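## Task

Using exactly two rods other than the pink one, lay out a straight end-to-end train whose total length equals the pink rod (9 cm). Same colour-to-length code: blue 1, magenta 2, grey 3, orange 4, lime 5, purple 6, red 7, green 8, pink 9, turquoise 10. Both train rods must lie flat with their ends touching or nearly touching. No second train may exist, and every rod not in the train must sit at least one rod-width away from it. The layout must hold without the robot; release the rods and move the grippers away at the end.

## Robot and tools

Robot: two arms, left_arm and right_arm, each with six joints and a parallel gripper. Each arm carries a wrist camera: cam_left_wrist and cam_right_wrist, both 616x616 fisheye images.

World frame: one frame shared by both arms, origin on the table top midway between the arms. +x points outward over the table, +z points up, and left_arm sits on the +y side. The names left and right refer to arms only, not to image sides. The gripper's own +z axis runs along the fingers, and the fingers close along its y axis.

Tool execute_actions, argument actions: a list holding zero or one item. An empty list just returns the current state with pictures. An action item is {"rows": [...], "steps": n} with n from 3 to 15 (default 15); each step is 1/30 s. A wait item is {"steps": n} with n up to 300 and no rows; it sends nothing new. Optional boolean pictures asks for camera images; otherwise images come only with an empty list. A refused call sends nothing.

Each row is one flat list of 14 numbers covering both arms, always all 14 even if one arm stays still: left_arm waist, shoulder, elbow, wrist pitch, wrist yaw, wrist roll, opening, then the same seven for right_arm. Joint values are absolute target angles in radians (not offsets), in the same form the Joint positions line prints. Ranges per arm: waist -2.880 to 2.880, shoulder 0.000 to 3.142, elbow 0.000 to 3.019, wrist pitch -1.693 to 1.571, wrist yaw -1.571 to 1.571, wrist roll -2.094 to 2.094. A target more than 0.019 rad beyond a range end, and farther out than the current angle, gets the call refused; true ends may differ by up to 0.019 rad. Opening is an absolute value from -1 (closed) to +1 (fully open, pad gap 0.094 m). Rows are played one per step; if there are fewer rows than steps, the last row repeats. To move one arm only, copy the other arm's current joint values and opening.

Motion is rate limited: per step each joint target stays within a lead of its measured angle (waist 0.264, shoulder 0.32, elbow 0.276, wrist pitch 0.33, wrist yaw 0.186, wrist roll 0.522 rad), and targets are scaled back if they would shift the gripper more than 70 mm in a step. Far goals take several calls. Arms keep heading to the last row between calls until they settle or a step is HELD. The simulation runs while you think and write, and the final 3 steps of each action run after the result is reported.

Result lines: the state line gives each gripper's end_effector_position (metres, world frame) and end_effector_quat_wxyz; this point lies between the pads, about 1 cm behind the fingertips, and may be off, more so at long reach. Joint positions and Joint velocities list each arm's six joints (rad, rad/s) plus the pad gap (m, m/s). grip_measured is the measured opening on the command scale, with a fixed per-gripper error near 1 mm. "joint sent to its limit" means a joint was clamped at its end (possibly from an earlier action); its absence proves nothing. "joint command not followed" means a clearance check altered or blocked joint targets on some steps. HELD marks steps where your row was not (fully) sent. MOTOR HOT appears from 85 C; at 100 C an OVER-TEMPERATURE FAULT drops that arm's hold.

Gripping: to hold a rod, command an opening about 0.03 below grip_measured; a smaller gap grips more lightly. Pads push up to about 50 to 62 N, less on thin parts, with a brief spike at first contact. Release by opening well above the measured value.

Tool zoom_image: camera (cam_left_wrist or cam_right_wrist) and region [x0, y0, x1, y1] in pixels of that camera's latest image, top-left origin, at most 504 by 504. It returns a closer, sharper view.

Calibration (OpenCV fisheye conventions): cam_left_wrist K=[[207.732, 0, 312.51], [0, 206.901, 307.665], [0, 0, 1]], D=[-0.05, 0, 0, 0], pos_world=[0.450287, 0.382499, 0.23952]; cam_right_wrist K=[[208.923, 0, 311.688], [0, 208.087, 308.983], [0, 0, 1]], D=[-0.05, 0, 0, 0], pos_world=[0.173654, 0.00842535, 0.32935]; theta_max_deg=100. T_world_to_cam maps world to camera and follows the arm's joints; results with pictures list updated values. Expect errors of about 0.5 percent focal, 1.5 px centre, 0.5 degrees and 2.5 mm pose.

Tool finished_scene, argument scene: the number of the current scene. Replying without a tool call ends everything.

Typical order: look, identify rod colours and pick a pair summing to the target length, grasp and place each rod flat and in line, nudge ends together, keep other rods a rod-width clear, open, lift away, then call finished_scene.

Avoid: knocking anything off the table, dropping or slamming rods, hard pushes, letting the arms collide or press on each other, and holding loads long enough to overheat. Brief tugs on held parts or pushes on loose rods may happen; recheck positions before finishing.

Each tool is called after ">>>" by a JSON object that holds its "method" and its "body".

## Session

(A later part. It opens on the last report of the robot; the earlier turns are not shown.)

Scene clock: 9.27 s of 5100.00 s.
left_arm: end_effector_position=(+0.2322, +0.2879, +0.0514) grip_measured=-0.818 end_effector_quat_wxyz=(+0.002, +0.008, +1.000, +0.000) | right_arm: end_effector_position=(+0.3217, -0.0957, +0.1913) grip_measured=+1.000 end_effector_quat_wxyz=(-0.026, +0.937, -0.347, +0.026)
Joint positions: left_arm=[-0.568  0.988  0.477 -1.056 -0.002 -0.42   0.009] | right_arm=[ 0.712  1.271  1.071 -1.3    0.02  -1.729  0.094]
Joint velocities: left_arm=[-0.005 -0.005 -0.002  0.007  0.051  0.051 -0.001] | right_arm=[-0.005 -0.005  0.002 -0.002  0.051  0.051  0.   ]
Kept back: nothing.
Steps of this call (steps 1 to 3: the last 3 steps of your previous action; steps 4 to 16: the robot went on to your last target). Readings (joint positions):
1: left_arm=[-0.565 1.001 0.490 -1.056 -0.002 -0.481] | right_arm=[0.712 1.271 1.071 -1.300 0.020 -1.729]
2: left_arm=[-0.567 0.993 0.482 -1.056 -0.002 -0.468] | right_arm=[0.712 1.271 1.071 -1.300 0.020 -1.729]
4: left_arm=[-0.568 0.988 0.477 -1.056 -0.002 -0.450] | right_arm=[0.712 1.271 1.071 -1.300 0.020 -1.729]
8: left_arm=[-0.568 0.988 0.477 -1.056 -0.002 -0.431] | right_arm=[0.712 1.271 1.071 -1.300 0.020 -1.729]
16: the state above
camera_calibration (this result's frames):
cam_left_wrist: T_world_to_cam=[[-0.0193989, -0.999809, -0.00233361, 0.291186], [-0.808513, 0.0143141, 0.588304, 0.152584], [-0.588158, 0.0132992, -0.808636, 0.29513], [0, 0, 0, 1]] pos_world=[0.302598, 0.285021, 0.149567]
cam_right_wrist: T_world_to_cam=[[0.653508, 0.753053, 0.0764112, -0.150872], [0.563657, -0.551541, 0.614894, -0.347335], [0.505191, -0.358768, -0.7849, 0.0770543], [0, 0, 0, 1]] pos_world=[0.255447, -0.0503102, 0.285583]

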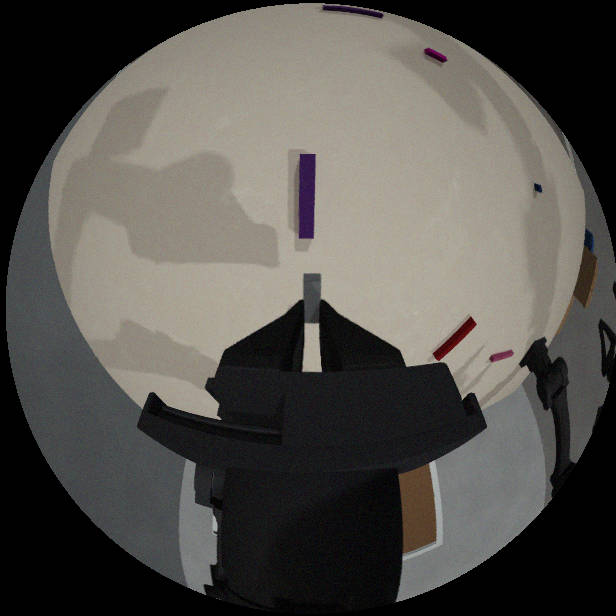

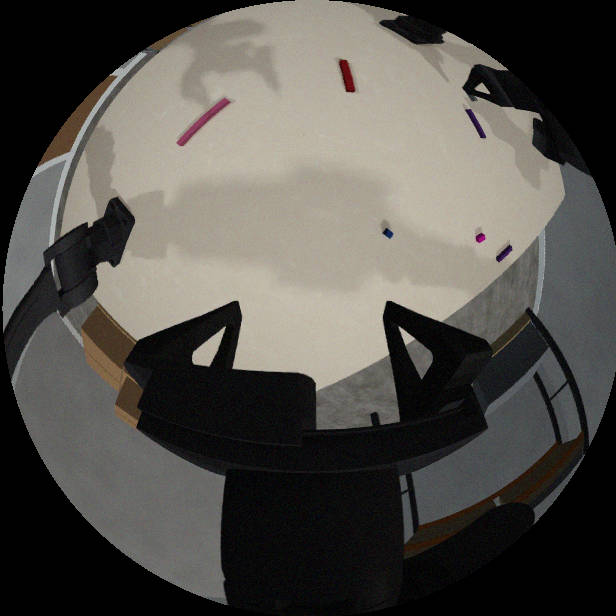

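>>> {"method": "execute_actions", "body": {"actions": [{"rows":[[-0.562,0.998,0.473,-1.04,0,-0.405,-0.835,0.712,1.271,1.071,-1.3,0.02,-1.729,1],[-0.556,1.01,0.469,-1.025,0,-0.398,-0.835,0.712,1.271,1.071,-1.3,0.02,-1.729,1],[-0.55,1.023,0.465,-1.01,0,-0.39,-0.835,0.712,1.271,1.071,-1.3,0.02,-1.729,1],[-0.545,1.036,0.461,-0.995,0,-0.383,-0.835,0.712,1.271,1.071,-1.3,0.02,-1.729,1],[-0.54,1.049,0.457,-0.98,0,-0.376,-0.835,0.712,1.271,1.071,-1.3,0.02,-1.729,1],[-0.535,1.062,0.453,-0.963,0,-0.369,-0.835,0.712,1.271,1.071,-1.3,0.02,-1.729,1],[-0.531,1.074,0.449,-0.947,0,-0.362,-0.835,0.712,1.271,1.071,-1.3,0.02,-1.729,1],[-0.528,1.085,0.445,-0.932,0,-0.356,-0.835,0.712,1.271,1.071,-1.3,0.02,-1.729,1],[-0.525,1.094,0.441,-0.918,0,-0.353,-0.835,0.712,1.271,1.071,-1.3,0.02,-1.729,1],[-0.525,1.101,0.438,-0.908,0,-0.353,-0.835,0.712,1.271,1.071,-1.3,0.02,-1.729,1],[-0.525,1.105,0.436,-0.9,0,-0.353,-0.835,0.712,1.271,1.071,-1.3,0.02,-1.729,1]],"steps":15}]}}

>>> {"method": "execute_actions", "body": {"actions": [{"steps":12}], "pictures": true}}

>>> {"method": "zoom_image", "body": {"camera": "cam_left_wrist", "region": [230, 150, 400, 340]}}

Scene clock: 10.07 s of 5100.00 s.
left_arm: end_effector_position=(+0.2425, +0.2897, +0.0211) grip_measured=-0.818 end_effector_quat_wxyz=(-0.000, +0.018, +1.000, +0.001) | right_arm: end_effector_position=(+0.3217, -0.0957, +0.1913) grip_measured=+1.000 end_effector_quat_wxyz=(-0.026, +0.937, -0.347, +0.026)
Joint positions: left_arm=[-0.54   1.097  0.446 -0.921 -0.002 -0.372  0.009] | right_arm=[ 0.712  1.271  1.071 -1.3    0.02  -1.729  0.094]
Joint velocities: left_arm=[-0.005  0.19  -0.085  0.193 -0.051  0.11   0.   ] | right_arm=[ 0.005 -0.005 -0.012  0.002 -0.007 -0.022  0.   ]
Steps of this call (steps 1 to 12: the robot went on to your last target; steps 13 to 24: the first 12 steps of this action). Readings (joint positions):
13: left_arm=[-0.568 0.988 0.477 -1.055 -0.002 -0.418] | right_arm=[0.712 1.271 1.071 -1.300 0.020 -1.729]
14: left_arm=[-0.568 0.989 0.477 -1.050 -0.002 -0.416] | right_arm=[0.712 1.271 1.071 -1.300 0.020 -1.729]
16: left_arm=[-0.567 0.999 0.476 -1.030 -0.002 -0.408] | right_arm=[0.712 1.271 1.071 -1.300 0.020 -1.729]
20: left_arm=[-0.552 1.051 0.464 -0.969 -0.002 -0.388] | right_arm=[0.712 1.271 1.071 -1.300 0.020 -1.729]
24: the state above

Scene clock: 10.47 s of 5100.00 s.
left_arm: end_effector_position=(+0.2427, +0.2897, +0.0187) grip_measured=-0.818 end_effector_quat_wxyz=(+0.000, +0.023, +1.000, +0.001) | right_arm: end_effector_position=(+0.3217, -0.0957, +0.1913) grip_measured=+1.000 end_effector_quat_wxyz=(-0.026, +0.937, -0.347, +0.026)
Joint positions: left_arm=[-0.539  1.103  0.442 -0.909 -0.002 -0.362  0.009] | right_arm=[ 0.712  1.271  1.071 -1.3    0.02  -1.729  0.094]
Joint velocities: left_arm=[-0.015  0.005  0.017  0.007 -0.051 -0.007 -0.001] | right_arm=[-0.024 -0.005  0.002 -0.002  0.051  0.007  0.   ]
Kept back: nothing.
Steps of this call (steps 1 to 3: the last 3 steps of your previous action; steps 4 to 12: the robot went on to your last target). Readings (joint positions):
1: left_arm=[-0.539 1.102 0.444 -0.917 -0.002 -0.370] | right_arm=[0.712 1.271 1.071 -1.300 0.020 -1.729]
2: left_arm=[-0.539 1.103 0.442 -0.914 -0.002 -0.368] | right_arm=[0.712 1.271 1.071 -1.300 0.020 -1.729]
4: left_arm=[-0.539 1.103 0.442 -0.912 -0.002 -0.366] | right_arm=[0.712 1.271 1.071 -1.300 0.020 -1.729]
8: left_arm=[-0.539 1.103 0.442 -0.910 -0.002 -0.363] | right_arm=[0.712 1.271 1.071 -1.300 0.020 -1.729]
12: the state above
camera_calibration (this result's frames):
cam_left_wrist: T_world_to_cam=[[-0.0487639, -0.998803, -0.00376659, 0.299955], [-0.805867, 0.0371158, 0.590932, 0.173096], [-0.590085, 0.0318515, -0.806713, 0.269916], [0, 0, 0, 1]] pos_world=[0.313393, 0.284574, 0.116587]
cam_right_wrist: T_world_to_cam=[[0.653508, 0.753053, 0.0764112, -0.150872], [0.563657, -0.551541, 0.614894, -0.347335], [0.505191, -0.358768, -0.7849, 0.0770543], [0, 0, 0, 1]] pos_world=[0.255447, -0.0503102, 0.285583]

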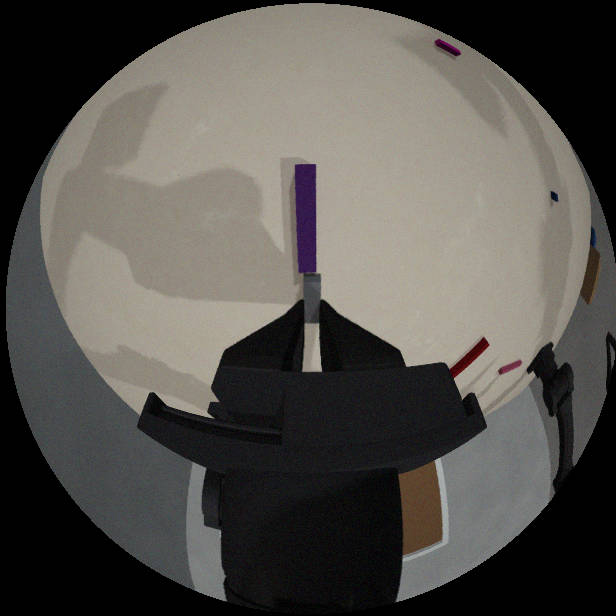

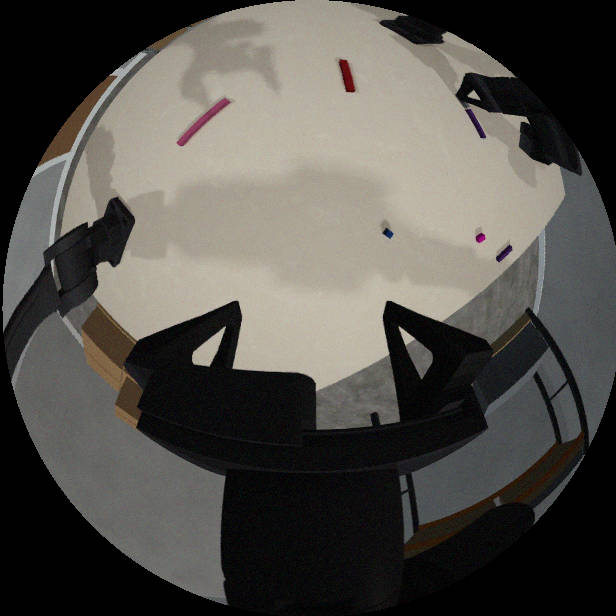

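Region (230, 150, 400, 340) of cam_left_wrist's 616x616 image, scaled by 2.653, with more detail than that image has; it fills the left 451 columns of this view, and the rest is white.

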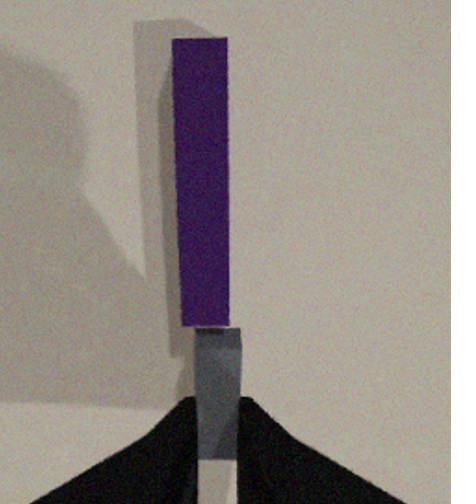

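>>> {"method": "execute_actions", "body": {"actions": [{"rows":[[-0.52,1.108,0.436,-0.9,0,-0.35,-0.835,0.712,1.271,1.071,-1.3,0.02,-1.729,1],[-0.515,1.111,0.436,-0.9,0,-0.347,-0.835,0.712,1.271,1.071,-1.3,0.02,-1.729,1],[-0.51,1.114,0.436,-0.9,0,-0.345,-0.835,0.712,1.271,1.071,-1.3,0.02,-1.729,1],[-0.506,1.117,0.436,-0.897,0,-0.345,-0.835,0.712,1.271,1.071,-1.3,0.02,-1.729,1],[-0.506,1.12,0.436,-0.894,0,-0.345,-0.835,0.712,1.271,1.071,-1.3,0.02,-1.729,1],[-0.506,1.123,0.436,-0.89,0,-0.345,-0.835,0.712,1.271,1.071,-1.3,0.02,-1.729,1],[-0.506,1.126,0.436,-0.886,0,-0.345,-0.835,0.712,1.271,1.071,-1.3,0.02,-1.729,1],[-0.506,1.128,0.436,-0.882,0,-0.345,-0.835,0.712,1.271,1.071,-1.3,0.02,-1.729,1],[-0.506,1.128,0.436,-0.879,0,-0.345,-0.835,0.712,1.271,1.071,-1.3,0.02,-1.729,1]],"steps":15}]}}

>>> {"method": "execute_actions", "body": {"actions": [{"steps":8}], "pictures": true}}

>>> {"method": "zoom_image", "body": {"camera": "cam_left_wrist", "region": [230, 150, 400, 340]}}

Scene clock: 11.30 s of 5100.00 s.
left_arm: end_effector_position=(+0.2471, +0.2921, +0.0157) grip_measured=-0.818 end_effector_quat_wxyz=(+0.002, +0.018, +1.000, +0.000) | right_arm: end_effector_position=(+0.3217, -0.0957, +0.1913) grip_measured=+1.000 end_effector_quat_wxyz=(-0.026, +0.937, -0.347, +0.026)
Joint positions: left_arm=[-0.521  1.119  0.442 -0.89  -0.002 -0.354  0.009] | right_arm=[ 0.712  1.271  1.071 -1.3    0.02  -1.729  0.094]
Joint velocities: left_arm=[ 0.005  0.015 -0.002  0.017 -0.081 -0.125  0.   ] | right_arm=[-0.015  0.005  0.007  0.007  0.007  0.037  0.   ]
Steps of this call (steps 1 to 13: the robot went on to your last target; steps 14 to 25: the first 12 steps of this action). Readings (joint positions):
14: left_arm=[-0.539 1.103 0.442 -0.909 -0.002 -0.361] | right_arm=[0.712 1.271 1.071 -1.300 0.020 -1.729]
15: left_arm=[-0.538 1.103 0.442 -0.909 -0.002 -0.360] | right_arm=[0.712 1.271 1.071 -1.300 0.020 -1.729]
17: left_arm=[-0.532 1.104 0.442 -0.909 -0.002 -0.357] | right_arm=[0.712 1.271 1.071 -1.300 0.020 -1.729]
21: left_arm=[-0.521 1.111 0.442 -0.899 -0.002 -0.355] | right_arm=[0.712 1.271 1.071 -1.300 0.020 -1.729]
25: the state above

Scene clock: 11.57 s of 5100.00 s.
left_arm: end_effector_position=(+0.2473, +0.2920, +0.0157) grip_measured=-0.818 end_effector_quat_wxyz=(+0.003, +0.019, +1.000, +0.000) | right_arm: end_effector_position=(+0.3217, -0.0957, +0.1913) grip_measured=+1.000 end_effector_quat_wxyz=(-0.026, +0.937, -0.347, +0.026)
Joint positions: left_arm=[-0.521  1.119  0.442 -0.889 -0.002 -0.353  0.009] | right_arm=[ 0.712  1.271  1.071 -1.3    0.02  -1.729  0.094]
Joint velocities: left_arm=[-0.005 -0.005 -0.007 -0.017 -0.007  0.037 -0.001] | right_arm=[-0.005 -0.015  0.012  0.007  0.022 -0.037  0.   ]
Kept back: nothing.
Steps of this call (steps 1 to 3: the last 3 steps of your previous action; steps 4 to 8: the robot went on to your last target). Readings (joint positions):
1: left_arm=[-0.521 1.119 0.442 -0.889 -0.002 -0.354] | right_arm=[0.712 1.271 1.071 -1.300 0.020 -1.729]
2: left_arm=[-0.521 1.119 0.442 -0.889 -0.002 -0.354] | right_arm=[0.712 1.271 1.071 -1.300 0.020 -1.729]
4: left_arm=[-0.521 1.119 0.442 -0.889 -0.002 -0.354] | right_arm=[0.712 1.271 1.071 -1.300 0.020 -1.729]
8: the state above
camera_calibration (this result's frames):
cam_left_wrist: T_world_to_cam=[[-0.0396042, -0.999213, -0.00206887, 0.300333], [-0.808864, 0.0308438, 0.587187, 0.181095], [-0.586661, 0.0249285, -0.809449, 0.271325], [0, 0, 0, 1]] pos_world=[0.317552, 0.287748, 0.113909]
cam_right_wrist: T_world_to_cam=[[0.653508, 0.753053, 0.0764112, -0.150872], [0.563657, -0.551541, 0.614894, -0.347335], [0.505191, -0.358768, -0.7849, 0.0770543], [0, 0, 0, 1]] pos_world=[0.255447, -0.0503102, 0.285583]

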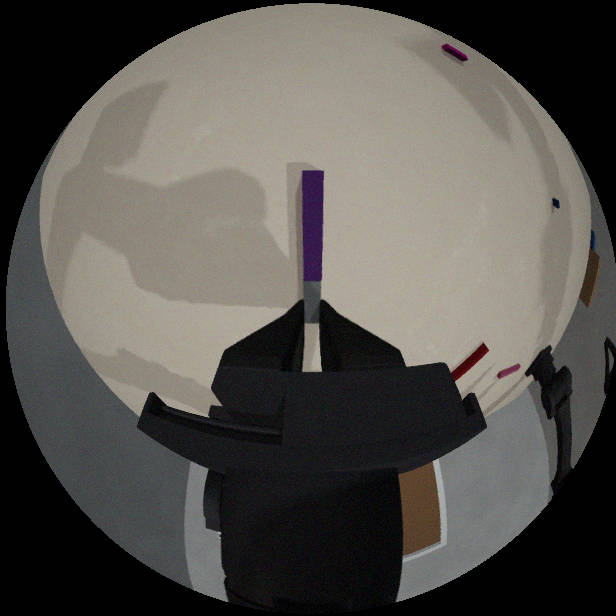

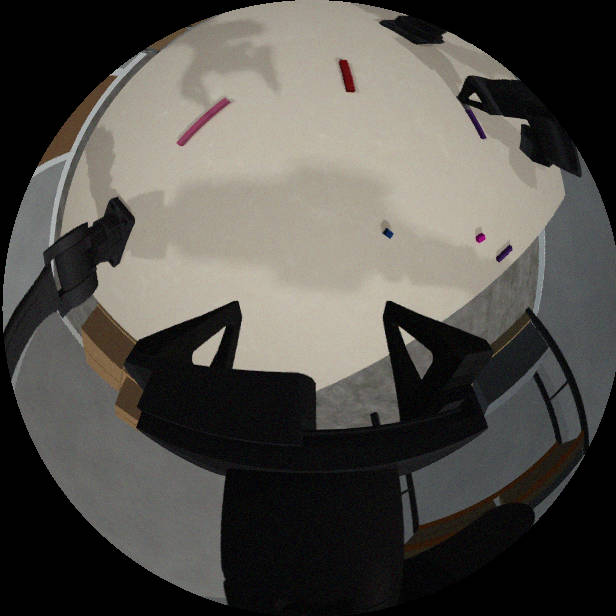

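Region (230, 150, 400, 340) of cam_left_wrist's 616x616 image, scaled by 2.653, with more detail than that image has; it fills the left 451 columns of this view, and the rest is white.

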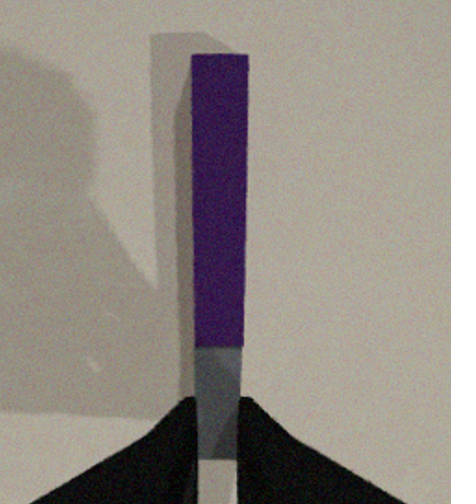

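>>> {"method": "execute_actions", "body": {"actions": [{"rows":[[-0.51,1.134,0.436,-0.874,0,-0.345,-0.835,0.712,1.271,1.071,-1.3,0.02,-1.729,1],[-0.51,1.14,0.436,-0.87,0,-0.345,-0.835,0.712,1.271,1.071,-1.3,0.02,-1.729,1],[-0.51,1.14,0.436,-0.87,0,-0.345,-0.835,0.712,1.271,1.071,-1.3,0.02,-1.729,1],[-0.51,1.14,0.436,-0.87,0,-0.345,-0.835,0.712,1.271,1.071,-1.3,0.02,-1.729,1],[-0.51,1.14,0.436,-0.87,0,-0.345,-0.835,0.712,1.271,1.071,-1.3,0.02,-1.729,1],[-0.51,1.14,0.436,-0.87,0,-0.345,-0.835,0.712,1.271,1.071,-1.3,0.02,-1.729,1],[-0.51,1.13,0.44,-0.88,0,-0.345,-0.75,0.712,1.271,1.071,-1.3,0.02,-1.729,1],[-0.51,1.125,0.445,-0.88,0,-0.345,-0.6,0.712,1.271,1.071,-1.3,0.02,-1.729,1],[-0.51,1.12,0.45,-0.88,0,-0.345,-0.4,0.712,1.271,1.071,-1.3,0.02,-1.729,1],[-0.51,1.11,0.455,-0.89,0,-0.345,-0.4,0.712,1.271,1.071,-1.3,0.02,-1.729,1],[-0.51,1.095,0.46,-0.91,0,-0.345,-0.4,0.712,1.271,1.071,-1.3,0.02,-1.729,1],[-0.51,1.075,0.47,-0.94,0,-0.345,-0.4,0.712,1.271,1.071,-1.3,0.02,-1.729,1],[-0.51,1.05,0.48,-0.97,0,-0.345,-0.4,0.712,1.271,1.071,-1.3,0.02,-1.729,1],[-0.51,1.02,0.49,-1.01,0,-0.345,-0.4,0.712,1.271,1.071,-1.3,0.02,-1.729,1],[-0.51,0.99,0.5,-1.05,0,-0.345,-0.4,0.712,1.271,1.071,-1.3,0.02,-1.729,1]],"steps":15}]}}

>>> {"method": "execute_actions", "body": {"actions": [{"rows":[[-0.51,0.96,0.51,-1.09,0,-0.345,-0.4,0.712,1.271,1.071,-1.3,0.02,-1.729,1],[-0.51,0.93,0.52,-1.13,0,-0.345,-0.4,0.712,1.271,1.071,-1.3,0.02,-1.729,1],[-0.51,0.9,0.53,-1.17,0,-0.345,-0.4,0.712,1.271,1.071,-1.3,0.02,-1.729,1],[-0.51,0.875,0.53,-1.2,0,-0.345,-0.4,0.712,1.271,1.071,-1.3,0.02,-1.729,1],[-0.51,0.86,0.53,-1.22,0,-0.345,-0.4,0.712,1.271,1.071,-1.3,0.02,-1.729,1],[-0.51,0.85,0.53,-1.23,0,-0.345,-0.4,0.712,1.271,1.071,-1.3,0.02,-1.729,1]],"steps":15}], "pictures": true}}

>>> {"method": "zoom_image", "body": {"camera": "cam_left_wrist", "region": [230, 120, 400, 320]}}

Scene clock: 12.37 s of 5100.00 s.
left_arm: end_effector_position=(+0.2456, +0.2927, +0.0163) grip_measured=-0.403 end_effector_quat_wxyz=(-0.000, +0.019, +1.000, +0.001) | right_arm: end_effector_position=(+0.3217, -0.0957, +0.1913) grip_measured=+1.000 end_effector_quat_wxyz=(-0.026, +0.937, -0.347, +0.026)
Joint positions: left_arm=[-0.521  1.116  0.442 -0.898 -0.002 -0.353  0.028] | right_arm=[ 0.712  1.271  1.071 -1.3    0.02  -1.729  0.094]
Joint velocities: left_arm=[-0.005 -0.239 -0.017 -0.486 -0.022  0.051  0.001] | right_arm=[ 0.005 -0.005 -0.007 -0.017 -0.007 -0.051  0.   ]
Steps of this call (steps 1 to 12: the robot went on to your last target; steps 13 to 24: the first 12 steps of this action). Readings (joint positions):
13: left_arm=[-0.521 1.119 0.442 -0.888 -0.002 -0.353] | right_arm=[0.712 1.271 1.071 -1.300 0.020 -1.729]
14: left_arm=[-0.521 1.121 0.442 -0.885 -0.002 -0.353] | right_arm=[0.712 1.271 1.071 -1.300 0.020 -1.729]
16: left_arm=[-0.521 1.125 0.442 -0.881 -0.002 -0.353] | right_arm=[0.712 1.271 1.071 -1.300 0.020 -1.729]
20: left_arm=[-0.521 1.126 0.442 -0.881 -0.002 -0.353] | right_arm=[0.712 1.271 1.071 -1.300 0.020 -1.729]
24: the state above

Scene clock: 12.87 s of 5100.00 s.
left_arm: end_effector_position=(+0.2136, +0.3059, +0.0828) grip_measured=-0.402 end_effector_quat_wxyz=(+0.003, +0.019, +1.000, -0.000) | right_arm: end_effector_position=(+0.3217, -0.0957, +0.1913) grip_measured=+1.000 end_effector_quat_wxyz=(-0.026, +0.937, -0.347, +0.026)
Joint positions: left_arm=[-0.521  0.838  0.494 -1.221 -0.002 -0.353  0.028] | right_arm=[ 0.712  1.271  1.071 -1.3    0.02  -1.729  0.094]
Joint velocities: left_arm=[-0.015  0.063  0.002 -0.007 -0.051 -0.051 -0.002] | right_arm=[ 0.005 -0.015 -0.007 -0.017  0.066 -0.022  0.   ]
Steps of this call (steps 1 to 3: the last 3 steps of your previous action; steps 4 to 15: the first 12 steps of this action). Readings (joint positions):
4: left_arm=[-0.521 1.034 0.447 -1.012 -0.002 -0.353] | right_arm=[0.712 1.271 1.071 -1.300 0.020 -1.729]
5: left_arm=[-0.521 1.002 0.452 -1.050 -0.002 -0.353] | right_arm=[0.712 1.271 1.071 -1.300 0.020 -1.729]
7: left_arm=[-0.521 0.934 0.470 -1.126 -0.002 -0.353] | right_arm=[0.712 1.271 1.071 -1.300 0.020 -1.729]
11: left_arm=[-0.521 0.839 0.493 -1.208 -0.002 -0.353] | right_arm=[0.712 1.271 1.071 -1.300 0.020 -1.729]
15: the state above
camera_calibration (this result's frames):
cam_left_wrist: T_world_to_cam=[[-0.0396022, -0.999214, -0.00167577, 0.312959], [-0.809485, 0.0310993, 0.586317, 0.114097], [-0.585804, 0.0245759, -0.81008, 0.305538], [0, 0, 0, 1]] pos_world=[0.283739, 0.301656, 0.181138]
cam_right_wrist: T_world_to_cam=[[0.653508, 0.753053, 0.0764112, -0.150872], [0.563657, -0.551541, 0.614894, -0.347335], [0.505191, -0.358768, -0.7849, 0.0770543], [0, 0, 0, 1]] pos_world=[0.255447, -0.0503102, 0.285583]

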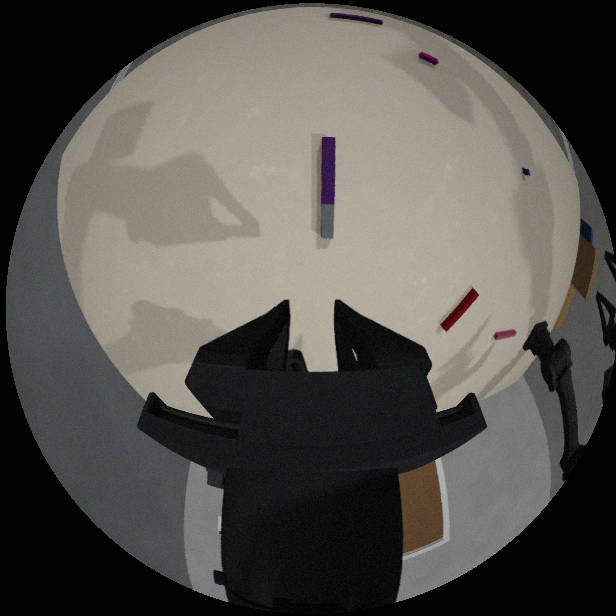

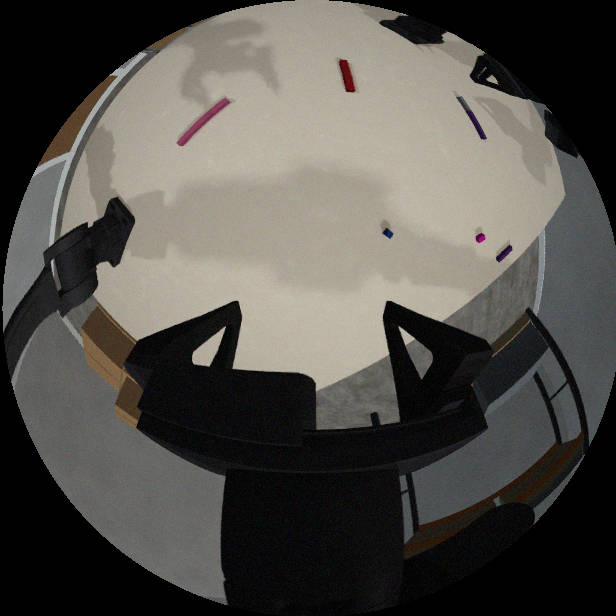

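Region (230, 120, 400, 320) of cam_left_wrist's 616x616 image, scaled by 2.520, with more detail than that image has; it fills the left 428 columns of this view, and the rest is white.

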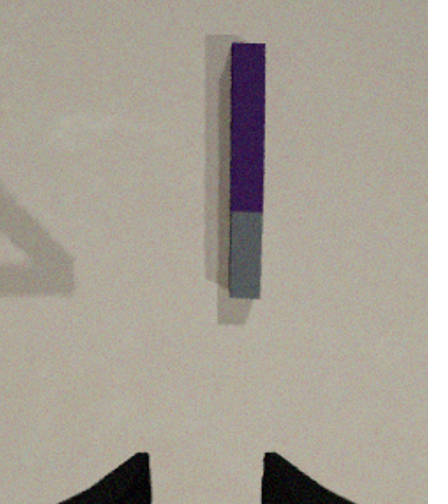

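>>> {"method": "finished_scene", "body": {"scene": 2}}

The scene is finished: the task was done.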